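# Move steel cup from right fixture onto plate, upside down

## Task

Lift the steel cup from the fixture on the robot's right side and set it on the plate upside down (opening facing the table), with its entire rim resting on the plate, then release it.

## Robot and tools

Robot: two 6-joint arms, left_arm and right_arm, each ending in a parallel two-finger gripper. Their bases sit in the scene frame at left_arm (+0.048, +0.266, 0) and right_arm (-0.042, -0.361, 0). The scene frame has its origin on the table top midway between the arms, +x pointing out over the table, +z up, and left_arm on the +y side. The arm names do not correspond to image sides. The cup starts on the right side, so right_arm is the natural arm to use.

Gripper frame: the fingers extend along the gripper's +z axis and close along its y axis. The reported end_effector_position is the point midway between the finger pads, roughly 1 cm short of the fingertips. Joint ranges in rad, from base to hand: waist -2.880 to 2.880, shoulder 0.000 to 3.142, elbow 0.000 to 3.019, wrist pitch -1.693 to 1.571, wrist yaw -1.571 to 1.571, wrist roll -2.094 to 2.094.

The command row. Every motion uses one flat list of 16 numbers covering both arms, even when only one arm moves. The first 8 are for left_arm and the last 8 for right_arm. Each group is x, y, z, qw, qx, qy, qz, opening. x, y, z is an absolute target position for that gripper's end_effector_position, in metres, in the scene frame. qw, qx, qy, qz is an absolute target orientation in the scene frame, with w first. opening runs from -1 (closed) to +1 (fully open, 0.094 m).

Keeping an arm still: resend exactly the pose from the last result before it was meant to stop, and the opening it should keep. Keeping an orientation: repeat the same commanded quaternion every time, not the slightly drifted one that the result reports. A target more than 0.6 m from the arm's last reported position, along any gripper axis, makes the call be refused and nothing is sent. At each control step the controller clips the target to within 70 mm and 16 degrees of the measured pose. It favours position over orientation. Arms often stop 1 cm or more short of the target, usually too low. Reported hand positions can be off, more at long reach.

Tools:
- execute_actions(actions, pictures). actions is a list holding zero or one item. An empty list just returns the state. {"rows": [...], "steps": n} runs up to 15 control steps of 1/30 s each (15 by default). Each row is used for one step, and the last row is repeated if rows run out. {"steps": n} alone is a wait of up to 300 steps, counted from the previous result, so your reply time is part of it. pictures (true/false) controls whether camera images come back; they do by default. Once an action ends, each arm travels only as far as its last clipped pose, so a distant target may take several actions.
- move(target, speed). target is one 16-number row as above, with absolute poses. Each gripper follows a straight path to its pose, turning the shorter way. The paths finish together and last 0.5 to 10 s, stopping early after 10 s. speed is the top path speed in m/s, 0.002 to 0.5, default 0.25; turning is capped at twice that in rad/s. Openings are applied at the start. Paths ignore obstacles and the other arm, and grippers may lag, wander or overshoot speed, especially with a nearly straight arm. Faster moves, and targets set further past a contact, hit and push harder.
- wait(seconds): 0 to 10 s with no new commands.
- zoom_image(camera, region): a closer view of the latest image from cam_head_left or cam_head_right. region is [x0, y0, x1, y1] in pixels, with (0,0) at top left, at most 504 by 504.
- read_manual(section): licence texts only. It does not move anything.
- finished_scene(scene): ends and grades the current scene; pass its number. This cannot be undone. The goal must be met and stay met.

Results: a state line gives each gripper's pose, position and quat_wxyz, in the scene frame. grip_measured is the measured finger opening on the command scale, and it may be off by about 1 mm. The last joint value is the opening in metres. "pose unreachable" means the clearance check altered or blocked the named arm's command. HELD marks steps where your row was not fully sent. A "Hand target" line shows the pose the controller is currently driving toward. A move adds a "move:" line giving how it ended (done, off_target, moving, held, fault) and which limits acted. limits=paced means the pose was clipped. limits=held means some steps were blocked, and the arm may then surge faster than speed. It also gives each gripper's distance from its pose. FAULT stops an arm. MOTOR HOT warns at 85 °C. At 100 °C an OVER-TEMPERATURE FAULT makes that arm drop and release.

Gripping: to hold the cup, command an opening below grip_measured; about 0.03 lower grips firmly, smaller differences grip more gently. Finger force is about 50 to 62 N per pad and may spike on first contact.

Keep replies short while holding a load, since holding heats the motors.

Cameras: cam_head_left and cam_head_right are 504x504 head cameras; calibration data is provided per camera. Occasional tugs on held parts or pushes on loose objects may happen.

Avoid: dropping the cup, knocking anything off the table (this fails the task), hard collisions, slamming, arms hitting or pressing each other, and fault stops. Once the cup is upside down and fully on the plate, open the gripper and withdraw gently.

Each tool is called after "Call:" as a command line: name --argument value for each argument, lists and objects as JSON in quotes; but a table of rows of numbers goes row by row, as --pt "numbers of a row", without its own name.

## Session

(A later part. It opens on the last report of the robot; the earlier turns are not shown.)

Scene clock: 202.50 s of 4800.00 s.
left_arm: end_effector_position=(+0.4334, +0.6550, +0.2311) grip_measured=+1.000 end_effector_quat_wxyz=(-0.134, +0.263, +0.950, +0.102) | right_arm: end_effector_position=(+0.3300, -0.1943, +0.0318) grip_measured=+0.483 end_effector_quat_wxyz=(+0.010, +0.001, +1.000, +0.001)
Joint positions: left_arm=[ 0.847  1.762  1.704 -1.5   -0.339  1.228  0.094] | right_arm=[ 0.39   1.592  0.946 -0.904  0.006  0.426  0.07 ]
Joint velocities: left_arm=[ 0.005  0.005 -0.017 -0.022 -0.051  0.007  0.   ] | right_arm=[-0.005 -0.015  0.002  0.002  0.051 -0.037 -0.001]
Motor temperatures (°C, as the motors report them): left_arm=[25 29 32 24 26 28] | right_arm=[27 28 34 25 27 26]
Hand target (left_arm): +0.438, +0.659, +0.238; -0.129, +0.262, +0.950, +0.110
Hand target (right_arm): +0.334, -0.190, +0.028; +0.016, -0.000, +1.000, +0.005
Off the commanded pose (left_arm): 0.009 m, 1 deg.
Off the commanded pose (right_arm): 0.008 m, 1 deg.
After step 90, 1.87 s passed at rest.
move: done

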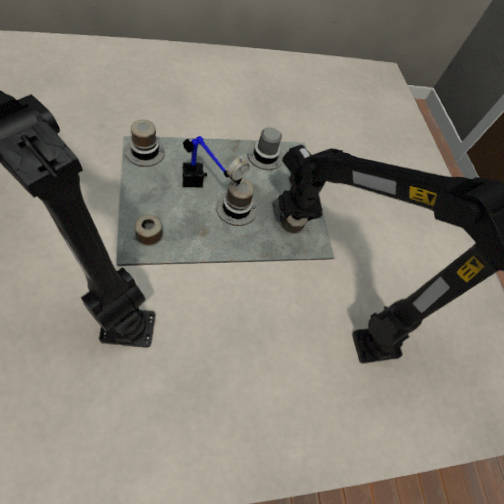

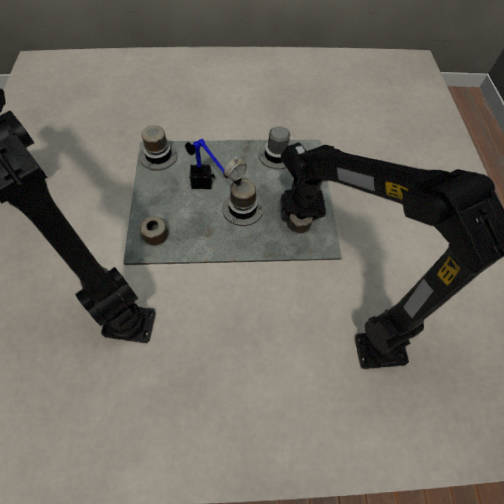

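Call:
move --target '[0.438, 0.659, 0.238, -0.129, 0.262, 0.950, 0.110, 1, 0.335, -0.19, 0.016, 0.016, 0, 1, 0.005, 0.44]' --speed 0.015

Scene clock: 206.03 s of 4800.00 s.
left_arm: end_effector_position=(+0.4334, +0.6550, +0.2311) grip_measured=+1.000 end_effector_quat_wxyz=(-0.134, +0.263, +0.950, +0.102) | right_arm: end_effector_position=(+0.3315, -0.1938, +0.0296) grip_measured=+0.483 end_effector_quat_wxyz=(+0.015, +0.001, +1.000, +0.003)
Joint positions: left_arm=[ 0.847  1.762  1.704 -1.5   -0.339  1.228  0.094] | right_arm=[ 0.39   1.594  0.94  -0.887  0.007  0.426  0.07 ]
Joint velocities: left_arm=[-0.015 -0.015  0.027 -0.012 -0.007 -0.051  0.   ] | right_arm=[-0.005  0.005  0.002 -0.007 -0.037 -0.037 -0.   ]
Motor temperatures (°C, as the motors report them): left_arm=[25 29 32 24 26 28] | right_arm=[27 27 34 25 27 26]
Hand target (left_arm): +0.438, +0.659, +0.238; -0.129, +0.262, +0.950, +0.110
Hand target (right_arm): +0.334, -0.190, +0.017; +0.016, -0.000, +1.000, +0.005
Off the commanded pose (left_arm): 0.009 m, 1 deg.
Off the commanded pose (right_arm): 0.015 m, 0 deg.
move: off_target (right_arm)

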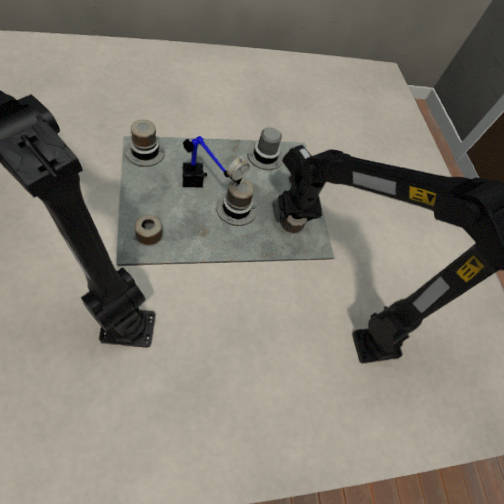

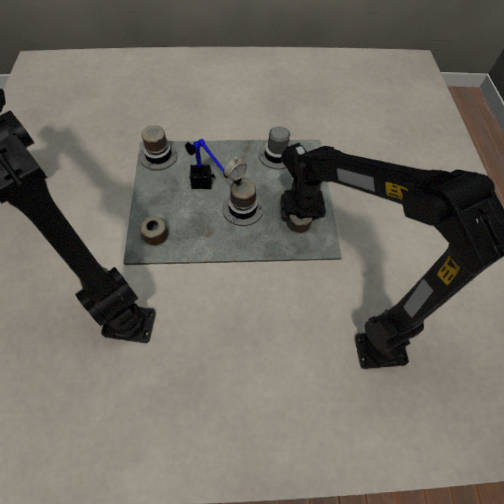

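Call:
move --target '[0.438, 0.659, 0.238, -0.129, 0.262, 0.950, 0.110, 1, 0.328, -0.193, 0.007, 0.012, 0, 1, 0.003, 0.44]' --speed 0.015

Call:
zoom_image --camera "cam_head_left" --region '[245, 165, 345, 265]'

Scene clock: 214.23 s of 4800.00 s.
left_arm: end_effector_position=(+0.4334, +0.6550, +0.2311) grip_measured=+1.000 end_effector_quat_wxyz=(-0.134, +0.263, +0.950, +0.102) | right_arm: end_effector_position=(+0.3312, -0.1942, +0.0285) grip_measured=+0.483 end_effector_quat_wxyz=(+0.018, +0.001, +1.000, +0.004)
Joint positions: left_arm=[ 0.847  1.762  1.704 -1.5   -0.339  1.228  0.094] | right_arm=[ 0.39   1.591  0.933 -0.876  0.009  0.426  0.07 ]
Joint velocities: left_arm=[-0.015 -0.005 -0.017  0.002  0.007  0.051  0.   ] | right_arm=[-0.015 -0.005 -0.007 -0.012  0.022  0.037 -0.001]
Motor temperatures (°C, as the motors report them): left_arm=[25 29 33 24 26 28] | right_arm=[27 27 33 25 27 26]
Hand target (left_arm): +0.438, +0.659, +0.238; -0.129, +0.262, +0.950, +0.110
Hand target (right_arm): +0.327, -0.194, +0.008; +0.012, +0.000, +1.000, +0.003
Off the commanded pose (left_arm): 0.009 m, 1 deg.
Off the commanded pose (right_arm): 0.022 m, 1 deg.
After step 90, 3.47 s passed at rest.
move: off_target (right_arm)

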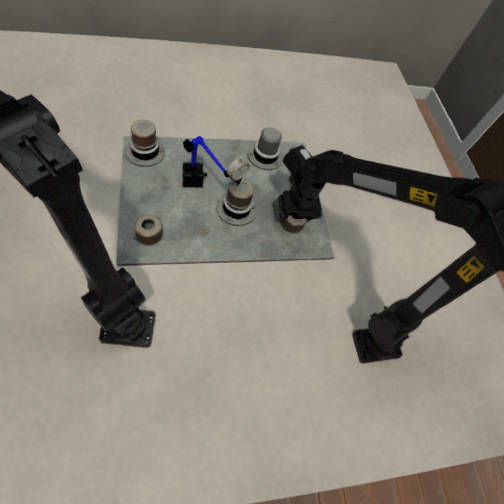

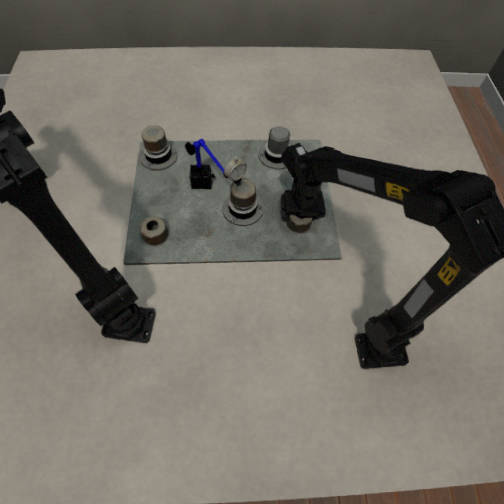

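Region (245, 165, 345, 265) of cam_head_left's 504x504 image, scaled by 5.040, with more detail than that image has.

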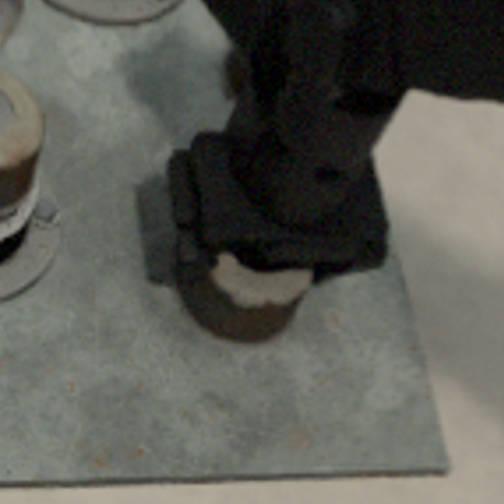

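Contact confirmed. Unload and release.

Call:
execute_actions --actions '[{"rows": [[0.438,0.659,0.238,-0.129,0.262,0.950,0.110,1,0.333,-0.193,0.027,0.016,0,1,0.004,0.44],[0.438,0.659,0.238,-0.129,0.262,0.950,0.110,1,0.333,-0.193,0.027,0.016,0,1,0.004,0.44],[0.438,0.659,0.238,-0.129,0.262,0.950,0.110,1,0.333,-0.193,0.027,0.016,0,1,0.004,0.44],[0.438,0.659,0.238,-0.129,0.262,0.950,0.110,1,0.333,-0.193,0.027,0.016,0,1,0.004,0.44],[0.438,0.659,0.238,-0.129,0.262,0.950,0.110,1,0.333,-0.193,0.027,0.016,0,1,0.004,0.44],[0.438,0.659,0.238,-0.129,0.262,0.950,0.110,1,0.333,-0.193,0.027,0.016,0,1,0.004,0.47],[0.438,0.659,0.238,-0.129,0.262,0.950,0.110,1,0.333,-0.193,0.027,0.016,0,1,0.004,0.5],[0.438,0.659,0.238,-0.129,0.262,0.950,0.110,1,0.333,-0.193,0.027,0.016,0,1,0.004,0.6],[0.438,0.659,0.238,-0.129,0.262,0.950,0.110,1,0.333,-0.193,0.027,0.016,0,1,0.004,0.8],[0.438,0.659,0.238,-0.129,0.262,0.950,0.110,1,0.333,-0.193,0.027,0.016,0,1,0.004,1]], "steps": 15}]' --pictures false

Call:
move --target '[0.438, 0.659, 0.238, -0.129, 0.262, 0.950, 0.110, 1, 0.333, -0.193, 0.13, 0.012, 0, 1, 0.003, 1]' --speed 0.12

Call:
zoom_image --camera "cam_head_left" --region '[245, 165, 345, 265]'

Scene clock: 224.57 s of 4800.00 s.
left_arm: end_effector_position=(+0.4334, +0.6550, +0.2311) grip_measured=+1.000 end_effector_quat_wxyz=(-0.134, +0.263, +0.950, +0.102) | right_arm: end_effector_position=(+0.3314, -0.1941, +0.0295) grip_measured=+1.000 end_effector_quat_wxyz=(+0.020, +0.001, +1.000, +0.004)
Joint positions: left_arm=[ 0.847  1.762  1.704 -1.5   -0.339  1.228  0.094] | right_arm=[ 0.39   1.589  0.933 -0.876  0.009  0.426  0.094]
Joint velocities: left_arm=[-0.015 -0.005  0.007  0.007  0.037 -0.007  0.   ] | right_arm=[-0.005 -0.015 -0.007  0.002  0.022 -0.007  0.   ]
Motor temperatures (°C, as the motors report them): left_arm=[25 30 33 24 26 28] | right_arm=[27 27 32 25 27 26]
Hand target (left_arm): +0.438, +0.659, +0.238; -0.129, +0.262, +0.950, +0.110
Hand target (right_arm): +0.333, -0.193, +0.027; +0.016, +0.000, +1.000, +0.004
Off the commanded pose (left_arm): 0.009 m, 1 deg.
Off the commanded pose (right_arm): 0.003 m, 0 deg.
Steps of this call (steps 1 to 90: nothing new was sent; then 6.83 s passed at rest; steps 91 to 105: all 15 steps of this action). Readings (end_effector_position):
91: left_arm (+0.4334, +0.6550, +0.2311) | right_arm (+0.3313, -0.1941, +0.0292)
92: left_arm (+0.4334, +0.6550, +0.2311) | right_arm (+0.3314, -0.1941, +0.0295)
94: left_arm (+0.4334, +0.6550, +0.2311) | right_arm (+0.3314, -0.1941, +0.0295)
98: left_arm (+0.4334, +0.6550, +0.2311) | right_arm (+0.3314, -0.1941, +0.0295)
105: the state above

Scene clock: 226.03 s of 4800.00 s.
left_arm: end_effector_position=(+0.4334, +0.6550, +0.2311) grip_measured=+1.000 end_effector_quat_wxyz=(-0.134, +0.263, +0.950, +0.102) | right_arm: end_effector_position=(+0.3248, -0.1968, +0.1165) grip_measured=+1.000 end_effector_quat_wxyz=(+0.004, +0.001, +1.000, -0.002)
Joint positions: left_arm=[ 0.847  1.762  1.704 -1.5   -0.339  1.228  0.094] | right_arm=[ 0.39   1.467  1.058 -1.156  0.007  0.426  0.094]
Joint velocities: left_arm=[ 0.015 -0.015 -0.017 -0.012  0.022 -0.066  0.   ] | right_arm=[-0.005 -0.024  0.007  0.002  0.037  0.051  0.   ]
Motor temperatures (°C, as the motors report them): left_arm=[25 30 33 24 26 28] | right_arm=[27 27 32 25 27 26]
Hand target (left_arm): +0.438, +0.659, +0.238; -0.129, +0.262, +0.950, +0.110
Hand target (right_arm): +0.334, -0.193, +0.129; +0.012, +0.000, +1.000, +0.003
Off the commanded pose (left_arm): 0.009 m, 1 deg.
Off the commanded pose (right_arm): 0.016 m, 1 deg.
move: off_target (right_arm)

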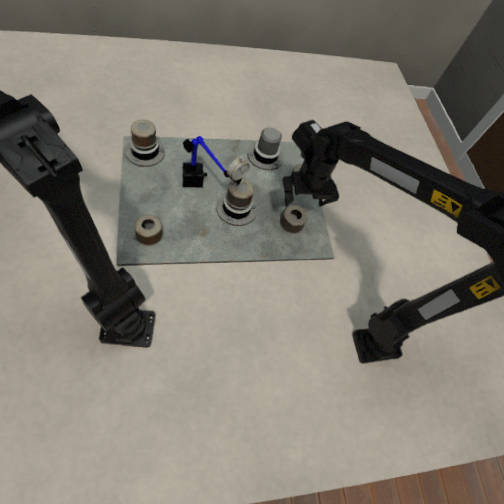

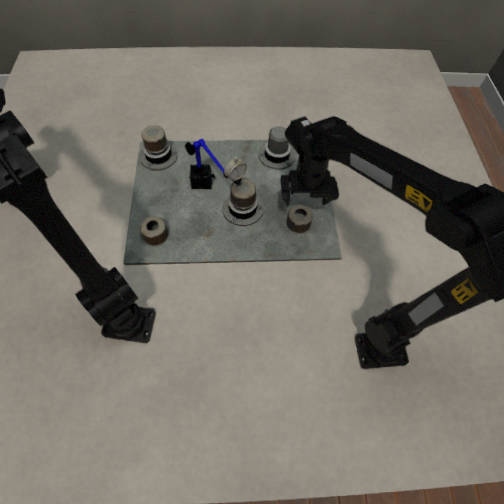

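Region (245, 165, 345, 265) of cam_head_left's 504x504 image, scaled by 5.040, with more detail than that image has.

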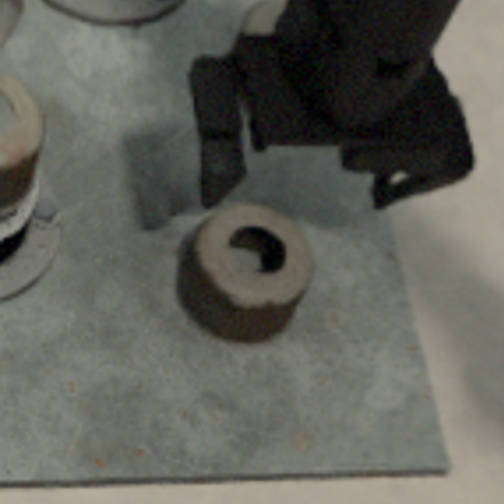

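Call:
finished_scene --scene 1

The scene is finished: the task was done.


## Next scene

The same job, from a new start.

Call:
execute_actions --actions '[]'

Scene clock: 0.00 s of 4800.00 s.
left_arm: end_effector_position=(+0.1496, +0.3722, +0.1120) grip_measured=+1.000 end_effector_quat_wxyz=(+0.026, +0.937, -0.306, -0.169) | right_arm: end_effector_position=(+0.0322, +0.0125, +0.1543) grip_measured=+1.000 end_effector_quat_wxyz=(-0.585, +0.776, -0.014, +0.235)
Joint positions: left_arm=[ 0.71   0.917  0.577 -1.496 -0.221 -1.991  0.094] | right_arm=[ 1.499  1.058  0.204  0.633  0.355 -1.857  0.094]
Joint velocities: left_arm=[ 0.005  0.005  0.007  0.012  0.022 -0.051  0.   ] | right_arm=[-0.024  0.005 -0.017 -0.002 -0.037 -0.051  0.   ]
Motor temperatures (°C, as the motors report them): left_arm=[25 28 29 24 26 28] | right_arm=[27 26 30 25 27 26]
Hand target (left_arm): +0.156, +0.376, +0.118; +0.019, +0.938, -0.306, -0.162
Hand target (right_arm): +0.032, +0.018, +0.162; -0.592, +0.771, -0.016, +0.235

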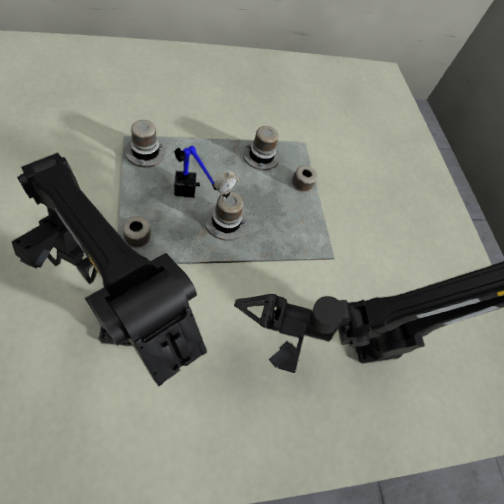

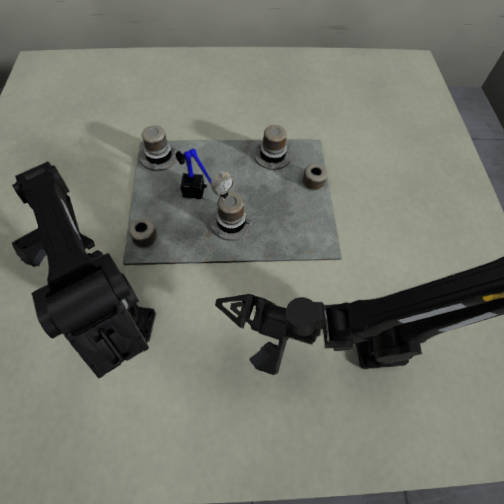

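Call:
zoom_image --camera "cam_head_left" --region '[230, 85, 330, 185]'

Call:
zoom_image --camera "cam_head_right" --region '[235, 85, 335, 185]'

Region (230, 85, 330, 185) of cam_head_left's 504x504 image, scaled by 5.040, with more detail than that image has.

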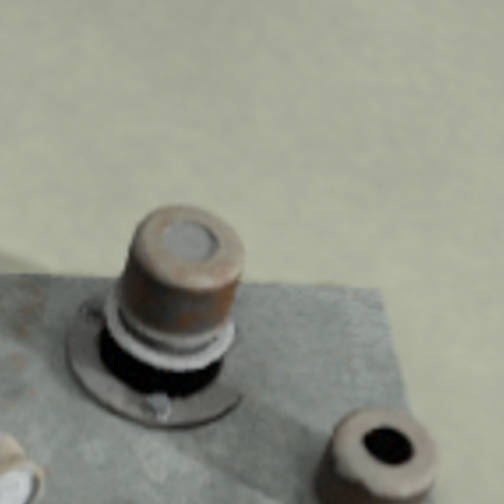

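Region (235, 85, 335, 185) of cam_head_right's 504x504 image, scaled by 5.040, with more detail than that image has.

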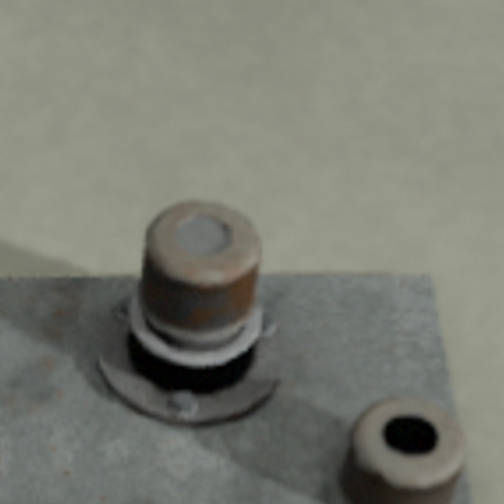

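Call:
move --target '[0.156, 0.376, 0.118, 0.019, 0.938, -0.306, -0.162, 1, 0.27, -0.18, 0.22, 0, 0.725, -0.688, 0, 1]' --speed 0.35

Call:
move --target '[0.156, 0.376, 0.118, 0.019, 0.938, -0.306, -0.162, 1, 0.608, -0.142, 0.165, -0.012, 0, -1, -0.003, 1]' --speed 0.35

Scene clock: 19.70 s of 4800.00 s.
left_arm: end_effector_position=(+0.1496, +0.3722, +0.1120) grip_measured=+1.000 end_effector_quat_wxyz=(+0.026, +0.937, -0.306, -0.169) | right_arm: end_effector_position=(+0.2543, -0.1814, +0.2102) grip_measured=+1.000 end_effector_quat_wxyz=(+0.011, +0.733, -0.679, -0.022)
Joint positions: left_arm=[ 0.71   0.917  0.577 -1.496 -0.221 -1.991  0.094] | right_arm=[ 0.494  1.276  1.127 -1.455 -0.035 -1.119  0.094]
Joint velocities: left_arm=[-0.015 -0.005  0.002 -0.012  0.022  0.081  0.   ] | right_arm=[-0.015 -0.024 -0.017  0.012  0.007 -0.022  0.   ]
Motor temperatures (°C, as the motors report them): left_arm=[25 28 31 24 26 28] | right_arm=[27 26 33 25 27 26]
Hand target (left_arm): +0.156, +0.376, +0.118; +0.019, +0.938, -0.306, -0.162
Hand target (right_arm): +0.264, -0.179, +0.223; +0.002, +0.725, -0.688, -0.020
Off the commanded pose (left_arm): 0.010 m, 1 deg.
Off the commanded pose (right_arm): 0.019 m, 3 deg.
After step 90, 13.47 s passed at rest.
move: off_target (right_arm)

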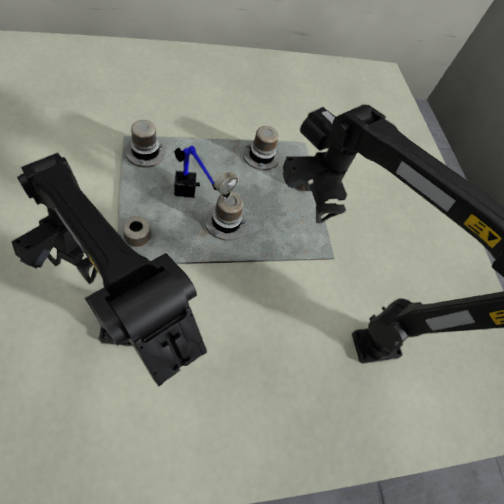

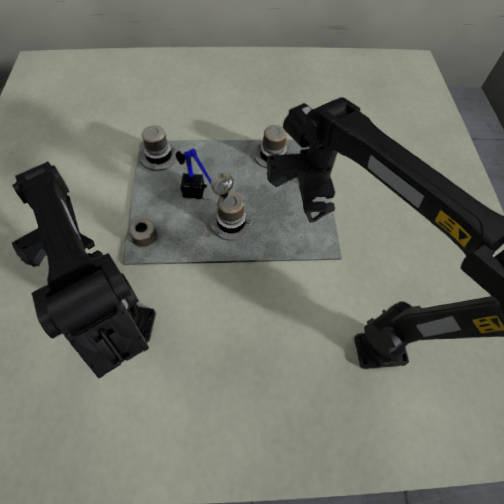

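Scene clock: 22.80 s of 4800.00 s.
left_arm: end_effector_position=(+0.1496, +0.3722, +0.1120) grip_measured=+1.000 end_effector_quat_wxyz=(+0.026, +0.937, -0.306, -0.169) | right_arm: end_effector_position=(+0.5979, -0.1365, +0.1645) grip_measured=+1.000 end_effector_quat_wxyz=(+0.011, -0.014, +1.000, +0.006)
Joint positions: left_arm=[ 0.71   0.917  0.577 -1.496 -0.221 -1.991  0.094] | right_arm=[ 0.302  2.165  2.175 -1.556 -0.005  0.308  0.094]
Joint velocities: left_arm=[ 0.005 -0.005 -0.007  0.007 -0.007 -0.007  0.   ] | right_arm=[-0.005 -0.005 -0.002 -0.002 -0.066  0.081  0.   ]
Motor temperatures (°C, as the motors report them): left_arm=[25 28 31 24 26 28] | right_arm=[27 26 34 25 27 26]
Hand target (left_arm): +0.156, +0.376, +0.118; +0.019, +0.938, -0.306, -0.162
Hand target (right_arm): +0.608, -0.143, +0.164; +0.012, -0.000, +1.000, +0.005
Off the commanded pose (left_arm): 0.010 m, 1 deg.
Off the commanded pose (right_arm): 0.012 m, 2 deg.
move: off_target (right_arm)

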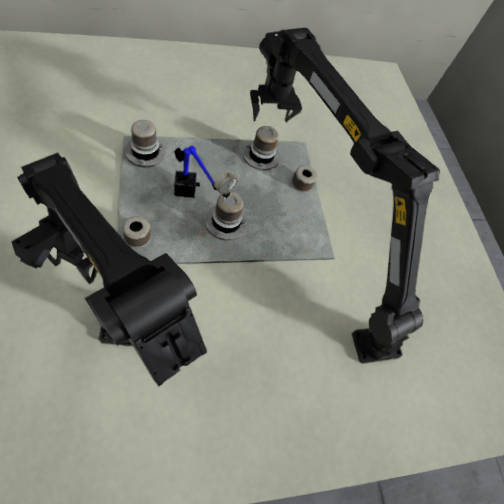

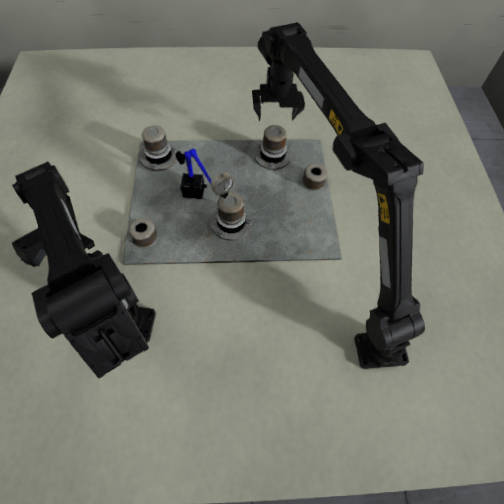

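Call:
move --target '[0.156, 0.376, 0.118, 0.019, 0.938, -0.306, -0.162, 1, 0.603, -0.141, 0.078, 0.010, 0, 1, 0.002, 1]' --speed 0.08

Call:
zoom_image --camera "cam_head_left" --region '[230, 85, 330, 185]'

Call:
zoom_image --camera "cam_head_right" --region '[235, 85, 335, 185]'

Scene clock: 28.43 s of 4800.00 s.
left_arm: end_effector_position=(+0.1496, +0.3722, +0.1120) grip_measured=+1.000 end_effector_quat_wxyz=(+0.026, +0.937, -0.306, -0.169) | right_arm: end_effector_position=(+0.5975, -0.1374, +0.0990) grip_measured=+1.000 end_effector_quat_wxyz=(+0.017, -0.010, +1.000, +0.006)
Joint positions: left_arm=[ 0.71   0.917  0.577 -1.496 -0.221 -1.991  0.094] | right_arm=[ 0.302  2.17   2.012 -1.377 -0.001  0.316  0.094]
Joint velocities: left_arm=[-0.005 -0.005  0.002  0.002 -0.066 -0.051  0.   ] | right_arm=[ 0.005  0.005 -0.002  0.012  0.007  0.081  0.   ]
Motor temperatures (°C, as the motors report them): left_arm=[25 28 31 24 26 28] | right_arm=[27 27 34 25 27 26]
Hand target (left_arm): +0.156, +0.376, +0.118; +0.019, +0.938, -0.306, -0.162
Hand target (right_arm): +0.601, -0.142, +0.078; +0.010, -0.000, +1.000, +0.002
Off the commanded pose (left_arm): 0.010 m, 1 deg.
Off the commanded pose (right_arm): 0.022 m, 1 deg.
After step 90, 1.17 s passed at rest.
move: off_target (right_arm)

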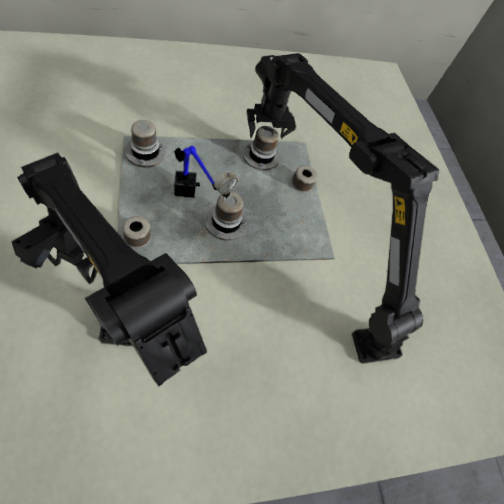

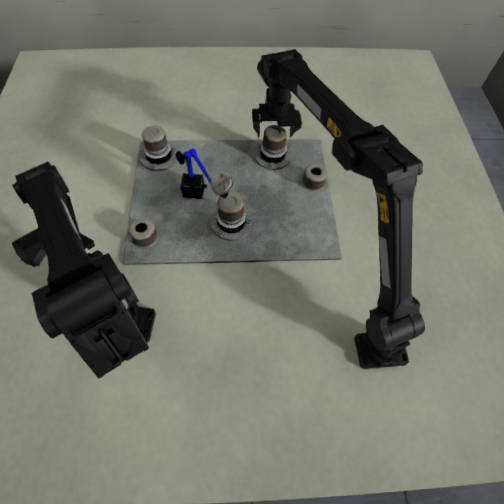

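Region (230, 85, 330, 185) of cam_head_left's 504x504 image, scaled by 5.040, with more detail than that image has.

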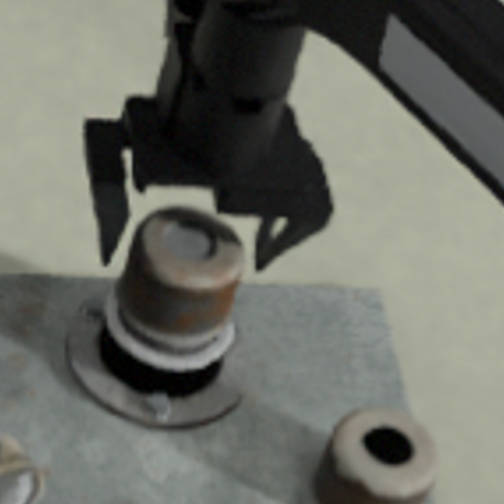

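Region (235, 85, 335, 185) of cam_head_right's 504x504 image, scaled by 5.040, with more detail than that image has.

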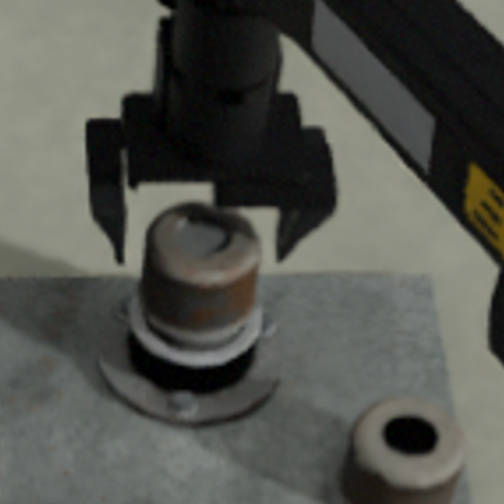

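Call:
move --target '[0.156, 0.376, 0.118, 0.019, 0.938, -0.306, -0.162, 1, 0.598, -0.142, 0.072, 0.009, 0, 1, 0.002, 0.66]' --speed 0.04

Scene clock: 33.40 s of 4800.00 s.
left_arm: end_effector_position=(+0.1496, +0.3722, +0.1120) grip_measured=+1.000 end_effector_quat_wxyz=(+0.026, +0.937, -0.306, -0.169) | right_arm: end_effector_position=(+0.5940, -0.1387, +0.0887) grip_measured=+0.663 end_effector_quat_wxyz=(+0.013, -0.010, +1.000, +0.005)
Joint positions: left_arm=[ 0.71   0.917  0.577 -1.496 -0.221 -1.991  0.094] | right_arm=[ 0.302  2.17   1.985 -1.358 -0.001  0.317  0.078]
Joint velocities: left_arm=[-0.005 -0.005 -0.002  0.002 -0.007  0.022  0.   ] | right_arm=[-0.015 -0.015 -0.002  0.012 -0.007  0.022  0.   ]
Motor temperatures (°C, as the motors report them): left_arm=[25 28 31 24 26 28] | right_arm=[27 27 34 25 27 26]
Hand target (left_arm): +0.156, +0.376, +0.118; +0.019, +0.938, -0.306, -0.162
Hand target (right_arm): +0.597, -0.142, +0.072; +0.009, -0.000, +1.000, +0.002
Off the commanded pose (left_arm): 0.010 m, 1 deg.
Off the commanded pose (right_arm): 0.018 m, 1 deg.
After step 90, 1.03 s passed at rest.
move: off_target (right_arm)

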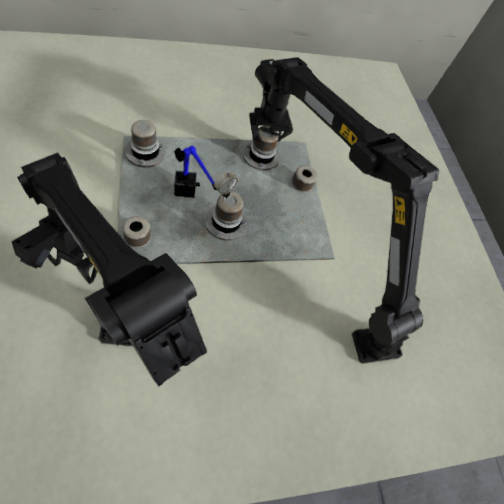

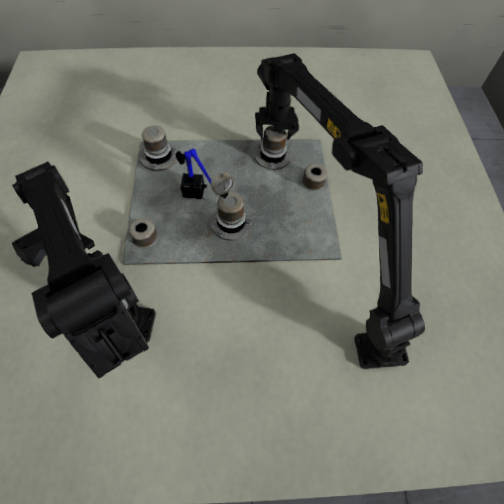

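Call:
execute_actions --actions '[{"rows": [[0.156,0.376,0.118,0.019,0.938,-0.306,-0.162,1,0.598,-0.140,0.076,0.012,0,1,0.002,0.64],[0.156,0.376,0.118,0.019,0.938,-0.306,-0.162,1,0.598,-0.140,0.080,0.015,0,1,0.002,0.62],[0.156,0.376,0.118,0.019,0.938,-0.306,-0.162,1,0.598,-0.140,0.082,0.016,0,1,0.002,0.60],[0.156,0.376,0.118,0.019,0.938,-0.306,-0.162,1,0.598,-0.140,0.082,0.016,0,1,0.002,0.58],[0.156,0.376,0.118,0.019,0.938,-0.306,-0.162,1,0.598,-0.140,0.082,0.016,0,1,0.002,0.56],[0.156,0.376,0.118,0.019,0.938,-0.306,-0.162,1,0.598,-0.140,0.082,0.016,0,1,0.002,0.54],[0.156,0.376,0.118,0.019,0.938,-0.306,-0.162,1,0.598,-0.140,0.082,0.016,0,1,0.002,0.52],[0.156,0.376,0.118,0.019,0.938,-0.306,-0.162,1,0.598,-0.140,0.082,0.016,0,1,0.002,0.505],[0.156,0.376,0.118,0.019,0.938,-0.306,-0.162,1,0.598,-0.140,0.082,0.016,0,1,0.002,0.49],[0.156,0.376,0.118,0.019,0.938,-0.306,-0.162,1,0.598,-0.140,0.082,0.016,0,1,0.002,0.475],[0.156,0.376,0.118,0.019,0.938,-0.306,-0.162,1,0.598,-0.140,0.082,0.016,0,1,0.002,0.46],[0.156,0.376,0.118,0.019,0.938,-0.306,-0.162,1,0.598,-0.140,0.082,0.016,0,1,0.002,0.44]], "steps": 15}]' --pictures false

Scene clock: 43.63 s of 4800.00 s.
left_arm: end_effector_position=(+0.1496, +0.3722, +0.1120) grip_measured=+1.000 end_effector_quat_wxyz=(+0.026, +0.937, -0.306, -0.169) | right_arm: end_effector_position=(+0.5945, -0.1386, +0.0887) grip_measured=+0.483 end_effector_quat_wxyz=(+0.014, -0.008, +1.000, +0.004)
Joint positions: left_arm=[ 0.71   0.917  0.577 -1.496 -0.221 -1.991  0.094] | right_arm=[ 0.303  2.17   1.985 -1.356  0.001  0.321  0.07 ]
Joint velocities: left_arm=[-0.015 -0.015 -0.002  0.007  0.037 -0.022  0.   ] | right_arm=[-0.015 -0.005  0.002 -0.007 -0.007 -0.037  0.   ]
Motor temperatures (°C, as the motors report them): left_arm=[25 28 32 24 26 28] | right_arm=[27 28 34 25 27 26]
Hand target (left_arm): +0.156, +0.376, +0.118; +0.019, +0.938, -0.306, -0.162
Hand target (right_arm): +0.598, -0.140, +0.082; +0.016, -0.000, +1.000, +0.002
Off the commanded pose (left_arm): 0.010 m, 1 deg.
Off the commanded pose (right_arm): 0.008 m, 1 deg.
Steps of this call (steps 1 to 90: nothing new was sent; then 6.73 s passed at rest; steps 91 to 105: all 15 steps of this action). Readings (end_effector_position):
91: left_arm (+0.1496, +0.3722, +0.1120) | right_arm (+0.5942, -0.1388, +0.0887)
92: left_arm (+0.1496, +0.3722, +0.1120) | right_arm (+0.5942, -0.1390, +0.0887)
94: left_arm (+0.1496, +0.3722, +0.1120) | right_arm (+0.5943, -0.1393, +0.0887)
98: left_arm (+0.1496, +0.3722, +0.1120) | right_arm (+0.5944, -0.1387, +0.0887)
105: the state above

Call:
move --target '[0.156, 0.376, 0.118, 0.019, 0.938, -0.306, -0.162, 1, 0.599, -0.138, 0.19, 0.016, 0, 1, 0.003, 0.44]' --speed 0.045

Call:
zoom_image --camera "cam_head_right" --region '[235, 85, 335, 185]'

Scene clock: 50.17 s of 4800.00 s.
left_arm: end_effector_position=(+0.1496, +0.3722, +0.1120) grip_measured=+1.000 end_effector_quat_wxyz=(+0.026, +0.937, -0.306, -0.169) | right_arm: end_effector_position=(+0.5911, -0.1398, +0.1649) grip_measured=+0.483 end_effector_quat_wxyz=(-0.005, -0.007, +1.000, -0.003)
Joint positions: left_arm=[ 0.71   0.917  0.577 -1.496 -0.221 -1.991  0.094] | right_arm=[ 0.303  2.17   2.185 -1.598  0.001  0.322  0.07 ]
Joint velocities: left_arm=[-0.015 -0.005 -0.007 -0.002 -0.051 -0.007  0.   ] | right_arm=[-0.005  0.005 -0.002  0.002 -0.066 -0.051 -0.   ]
Motor temperatures (°C, as the motors report them): left_arm=[25 28 32 24 26 28] | right_arm=[27 28 34 25 28 26]
Hand target (left_arm): +0.156, +0.376, +0.118; +0.019, +0.938, -0.306, -0.162
Hand target (right_arm): +0.599, -0.138, +0.190; +0.016, -0.000, +1.000, +0.003
Off the commanded pose (left_arm): 0.010 m, 1 deg.
Off the commanded pose (right_arm): 0.026 m, 3 deg.
After step 90, 0.90 s passed at rest.
move: off_target (right_arm)

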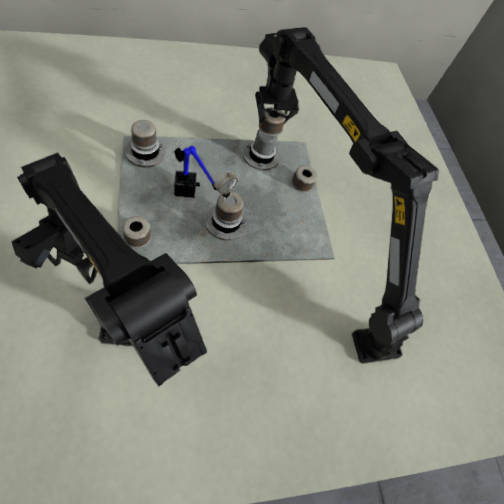

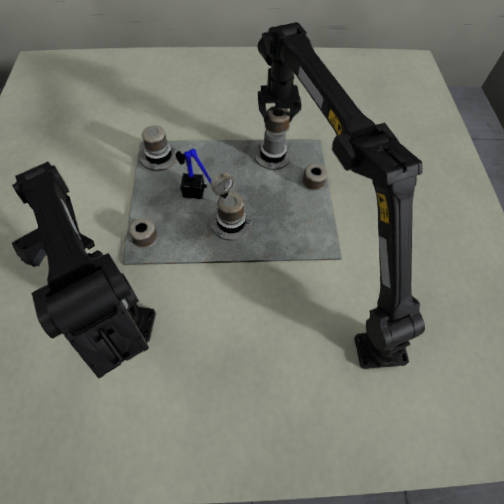

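Region (235, 85, 335, 185) of cam_head_right's 504x504 image, scaled by 5.040, with more detail than that image has.

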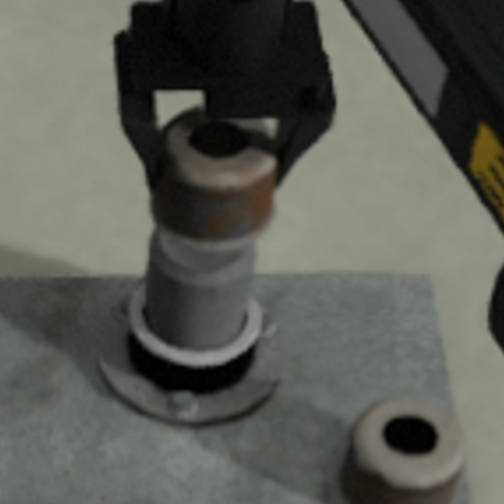

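Call:
move --target '[0.156, 0.376, 0.118, 0.019, 0.938, -0.306, -0.162, 1, 0.33, -0.19, 0.15, 0.016, 0, 1, 0.003, 0.44]' --speed 0.17

Call:
move --target '[0.156, 0.376, 0.118, 0.019, 0.938, -0.306, -0.162, 1, 0.335, -0.19, 0.052, 0.020, 0, 1, 0.006, 0.44]' --speed 0.1

Call:
move --target '[0.156, 0.376, 0.118, 0.019, 0.938, -0.306, -0.162, 1, 0.333, -0.191, 0.018, 0.018, 0, 1, 0.005, 0.44]' --speed 0.02

Call:
zoom_image --camera "cam_head_left" --region '[245, 165, 345, 265]'

Scene clock: 58.57 s of 4800.00 s.
left_arm: end_effector_position=(+0.1496, +0.3722, +0.1120) grip_measured=+1.000 end_effector_quat_wxyz=(+0.026, +0.937, -0.306, -0.169) | right_arm: end_effector_position=(+0.3234, -0.1970, +0.1444) grip_measured=+0.483 end_effector_quat_wxyz=(+0.000, -0.002, +1.000, -0.004)
Joint positions: left_arm=[ 0.71   0.917  0.577 -1.496 -0.221 -1.991  0.094] | right_arm=[ 0.392  1.441  1.109 -1.242  0.007  0.422  0.07 ]
Joint velocities: left_arm=[-0.015  0.005 -0.022  0.002 -0.081  0.037  0.   ] | right_arm=[-0.015  0.005 -0.022  0.012 -0.051  0.022 -0.002]
Motor temperatures (°C, as the motors report them): left_arm=[25 28 32 24 26 28] | right_arm=[27 28 35 25 28 26]
Hand target (left_arm): +0.156, +0.376, +0.118; +0.019, +0.938, -0.306, -0.162
Hand target (right_arm): +0.328, -0.190, +0.151; +0.016, -0.000, +1.000, +0.002
Off the commanded pose (left_arm): 0.010 m, 1 deg.
Off the commanded pose (right_arm): 0.011 m, 2 deg.
After step 90, 3.47 s passed at rest.
move: off_target (right_arm)

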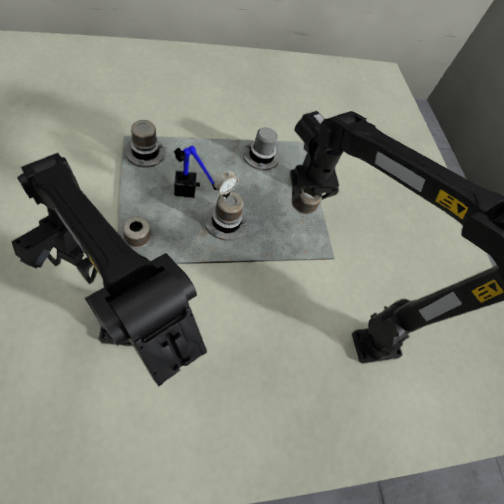

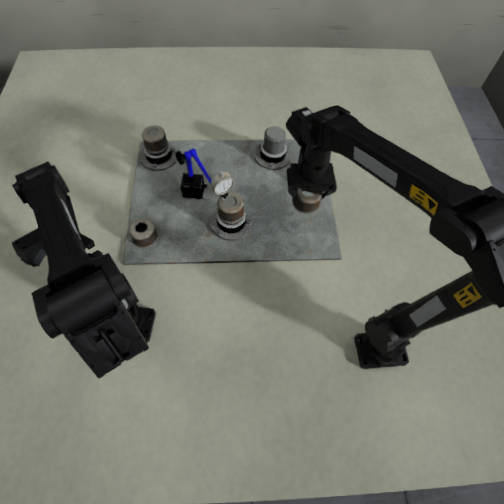

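Scene clock: 59.87 s of 4800.00 s.
left_arm: end_effector_position=(+0.1496, +0.3722, +0.1120) grip_measured=+1.000 end_effector_quat_wxyz=(+0.026, +0.937, -0.306, -0.169) | right_arm: end_effector_position=(+0.3283, -0.1948, +0.0522) grip_measured=+0.483 end_effector_quat_wxyz=(+0.012, -0.002, +1.000, +0.001)
Joint positions: left_arm=[ 0.71   0.917  0.577 -1.496 -0.221 -1.991  0.094] | right_arm=[ 0.392  1.552  0.963 -0.958  0.007  0.422  0.07 ]
Joint velocities: left_arm=[-0.005 -0.005 -0.002 -0.007  0.037 -0.037  0.   ] | right_arm=[-0.005 -0.015  0.012 -0.017 -0.007  0.007  0.001]
Motor temperatures (°C, as the motors report them): left_arm=[25 28 32 24 26 28] | right_arm=[27 28 35 25 28 26]
Hand target (left_arm): +0.156, +0.376, +0.118; +0.019, +0.938, -0.306, -0.162
Hand target (right_arm): +0.334, -0.191, +0.053; +0.020, -0.000, +1.000, +0.006
Off the commanded pose (left_arm): 0.010 m, 1 deg.
Off the commanded pose (right_arm): 0.008 m, 1 deg.
move: done

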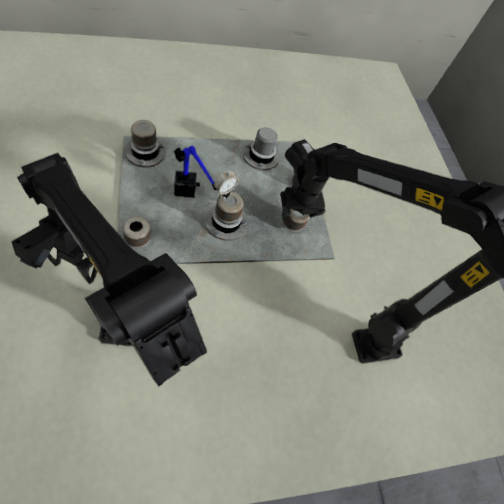

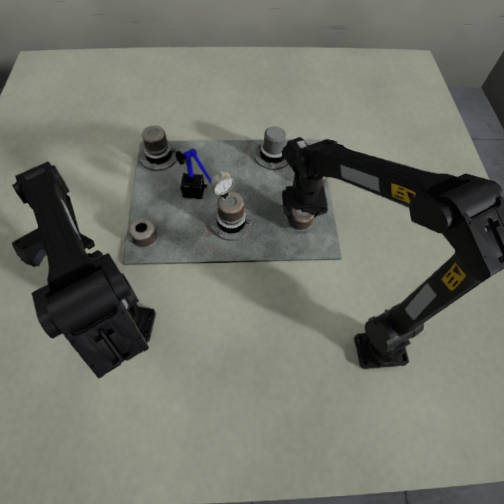

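Scene clock: 61.83 s of 4800.00 s.
left_arm: end_effector_position=(+0.1496, +0.3722, +0.1120) grip_measured=+1.000 end_effector_quat_wxyz=(+0.026, +0.937, -0.306, -0.169) | right_arm: end_effector_position=(+0.3298, -0.1942, +0.0323) grip_measured=+0.483 end_effector_quat_wxyz=(+0.018, -0.002, +1.000, +0.004)
Joint positions: left_arm=[ 0.71   0.917  0.577 -1.496 -0.221 -1.991  0.094] | right_arm=[ 0.392  1.581  0.934 -0.886  0.008  0.422  0.07 ]
Joint velocities: left_arm=[-0.015 -0.015  0.007 -0.007 -0.051 -0.066  0.   ] | right_arm=[-0.005 -0.005  0.007 -0.022 -0.066 -0.037 -0.   ]
Motor temperatures (°C, as the motors report them): left_arm=[25 28 32 24 26 28] | right_arm=[27 28 35 25 27 26]
Hand target (left_arm): +0.156, +0.376, +0.118; +0.019, +0.938, -0.306, -0.162
Hand target (right_arm): +0.332, -0.192, +0.019; +0.018, -0.000, +1.000, +0.005
Off the commanded pose (left_arm): 0.010 m, 1 deg.
Off the commanded pose (right_arm): 0.015 m, 0 deg.
move: off_target (right_arm)

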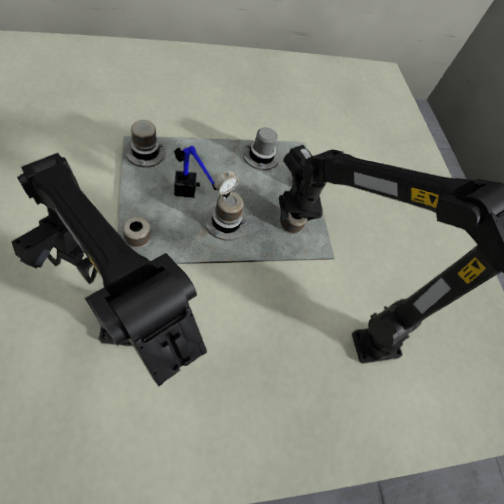

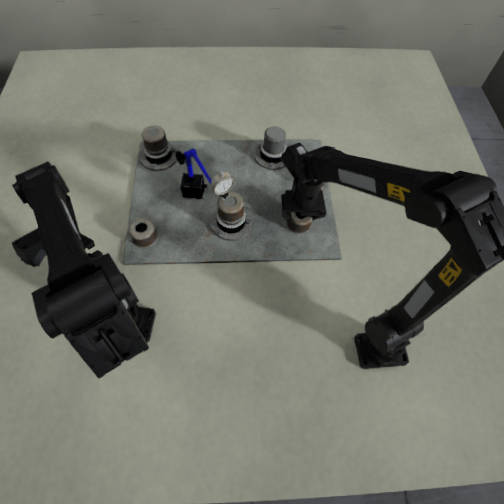

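Region (245, 165, 345, 265) of cam_head_left's 504x504 image, scaled by 5.040, with more detail than that image has.

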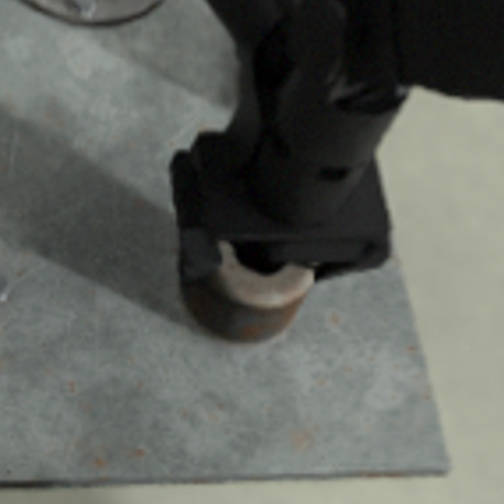

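z=0.0323 matches the expected contact height (0.0296 + 0.0028). Release.

Call:
execute_actions --actions '[{"rows": [[0.156,0.376,0.118,0.019,0.938,-0.306,-0.162,1,0.332,-0.193,0.029,0.018,0,1,0.004,0.44],[0.156,0.376,0.118,0.019,0.938,-0.306,-0.162,1,0.332,-0.193,0.029,0.018,0,1,0.004,0.44],[0.156,0.376,0.118,0.019,0.938,-0.306,-0.162,1,0.332,-0.193,0.029,0.018,0,1,0.004,0.44],[0.156,0.376,0.118,0.019,0.938,-0.306,-0.162,1,0.332,-0.193,0.029,0.018,0,1,0.004,0.47],[0.156,0.376,0.118,0.019,0.938,-0.306,-0.162,1,0.332,-0.193,0.029,0.018,0,1,0.004,0.5],[0.156,0.376,0.118,0.019,0.938,-0.306,-0.162,1,0.332,-0.193,0.029,0.018,0,1,0.004,0.6],[0.156,0.376,0.118,0.019,0.938,-0.306,-0.162,1,0.332,-0.193,0.029,0.018,0,1,0.004,0.8],[0.156,0.376,0.118,0.019,0.938,-0.306,-0.162,1,0.332,-0.193,0.029,0.018,0,1,0.004,1]], "steps": 12}]' --pictures false

Call:
move --target '[0.156, 0.376, 0.118, 0.019, 0.938, -0.306, -0.162, 1, 0.333, -0.193, 0.12, 0.012, 0, 1, 0.003, 1]' --speed 0.12

Call:
zoom_image --camera "cam_head_left" --region '[245, 165, 345, 265]'

Scene clock: 74.73 s of 4800.00 s.
left_arm: end_effector_position=(+0.1496, +0.3722, +0.1120) grip_measured=+1.000 end_effector_quat_wxyz=(+0.026, +0.937, -0.306, -0.169) | right_arm: end_effector_position=(+0.3298, -0.1942, +0.0323) grip_measured=+1.000 end_effector_quat_wxyz=(+0.018, -0.002, +1.000, +0.004)
Joint positions: left_arm=[ 0.71   0.917  0.577 -1.496 -0.221 -1.991  0.094] | right_arm=[ 0.392  1.581  0.934 -0.886  0.008  0.422  0.094]
Joint velocities: left_arm=[-0.015  0.005  0.017 -0.002  0.037  0.007  0.   ] | right_arm=[ 0.005 -0.015 -0.002 -0.002  0.037  0.007  0.   ]
Motor temperatures (°C, as the motors report them): left_arm=[25 28 32 24 26 28] | right_arm=[27 27 34 25 27 26]
Hand target (left_arm): +0.156, +0.376, +0.118; +0.019, +0.938, -0.306, -0.162
Hand target (right_arm): +0.332, -0.193, +0.029; +0.018, -0.000, +1.000, +0.004
Off the commanded pose (left_arm): 0.010 m, 1 deg.
Off the commanded pose (right_arm): 0.004 m, 0 deg.
Steps of this call (steps 1 to 90: nothing new was sent; then 9.50 s passed at rest; steps 91 to 102: all 12 steps of this action). Readings (end_effector_position):
91: left_arm (+0.1496, +0.3722, +0.1120) | right_arm (+0.3298, -0.1942, +0.0323)
92: left_arm (+0.1496, +0.3722, +0.1120) | right_arm (+0.3298, -0.1942, +0.0323)
94: left_arm (+0.1496, +0.3722, +0.1120) | right_arm (+0.3298, -0.1942, +0.0323)
98: left_arm (+0.1496, +0.3722, +0.1120) | right_arm (+0.3298, -0.1942, +0.0323)
102: the state above

Scene clock: 76.07 s of 4800.00 s.
left_arm: end_effector_position=(+0.1496, +0.3722, +0.1120) grip_measured=+1.000 end_effector_quat_wxyz=(+0.026, +0.937, -0.306, -0.169) | right_arm: end_effector_position=(+0.3241, -0.1967, +0.1067) grip_measured=+1.000 end_effector_quat_wxyz=(+0.004, -0.002, +1.000, -0.002)
Joint positions: left_arm=[ 0.71   0.917  0.577 -1.496 -0.221 -1.991  0.094] | right_arm=[ 0.392  1.477  1.04  -1.129  0.007  0.422  0.094]
Joint velocities: left_arm=[-0.005  0.005 -0.012  0.012  0.022 -0.022  0.   ] | right_arm=[ 0.005 -0.005 -0.002 -0.012  0.051 -0.051  0.   ]
Motor temperatures (°C, as the motors report them): left_arm=[25 28 32 24 26 28] | right_arm=[27 27 34 25 27 26]
Hand target (left_arm): +0.156, +0.376, +0.118; +0.019, +0.938, -0.306, -0.162
Hand target (right_arm): +0.334, -0.193, +0.119; +0.012, +0.000, +1.000, +0.003
Off the commanded pose (left_arm): 0.010 m, 1 deg.
Off the commanded pose (right_arm): 0.016 m, 1 deg.
move: off_target (right_arm)

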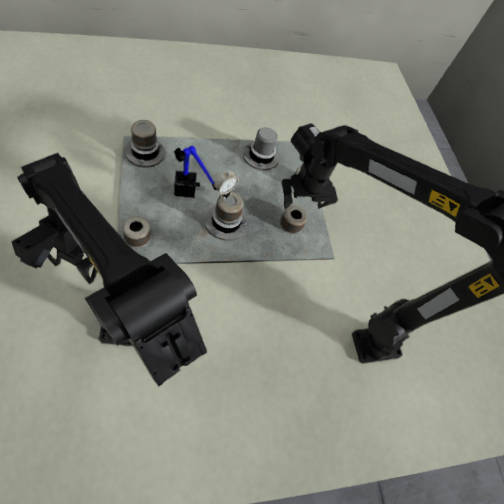

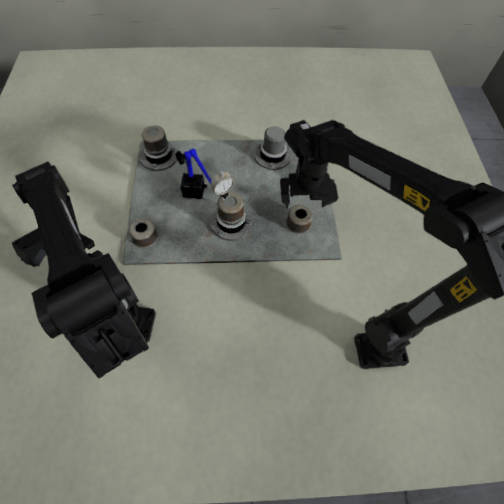

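Region (245, 165, 345, 265) of cam_head_left's 504x504 image, scaled by 5.040, with more detail than that image has.

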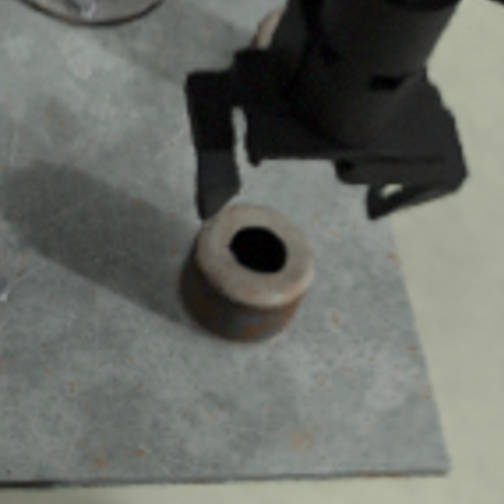

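Call:
finished_scene --scene 2

The scene is finished: the task was done.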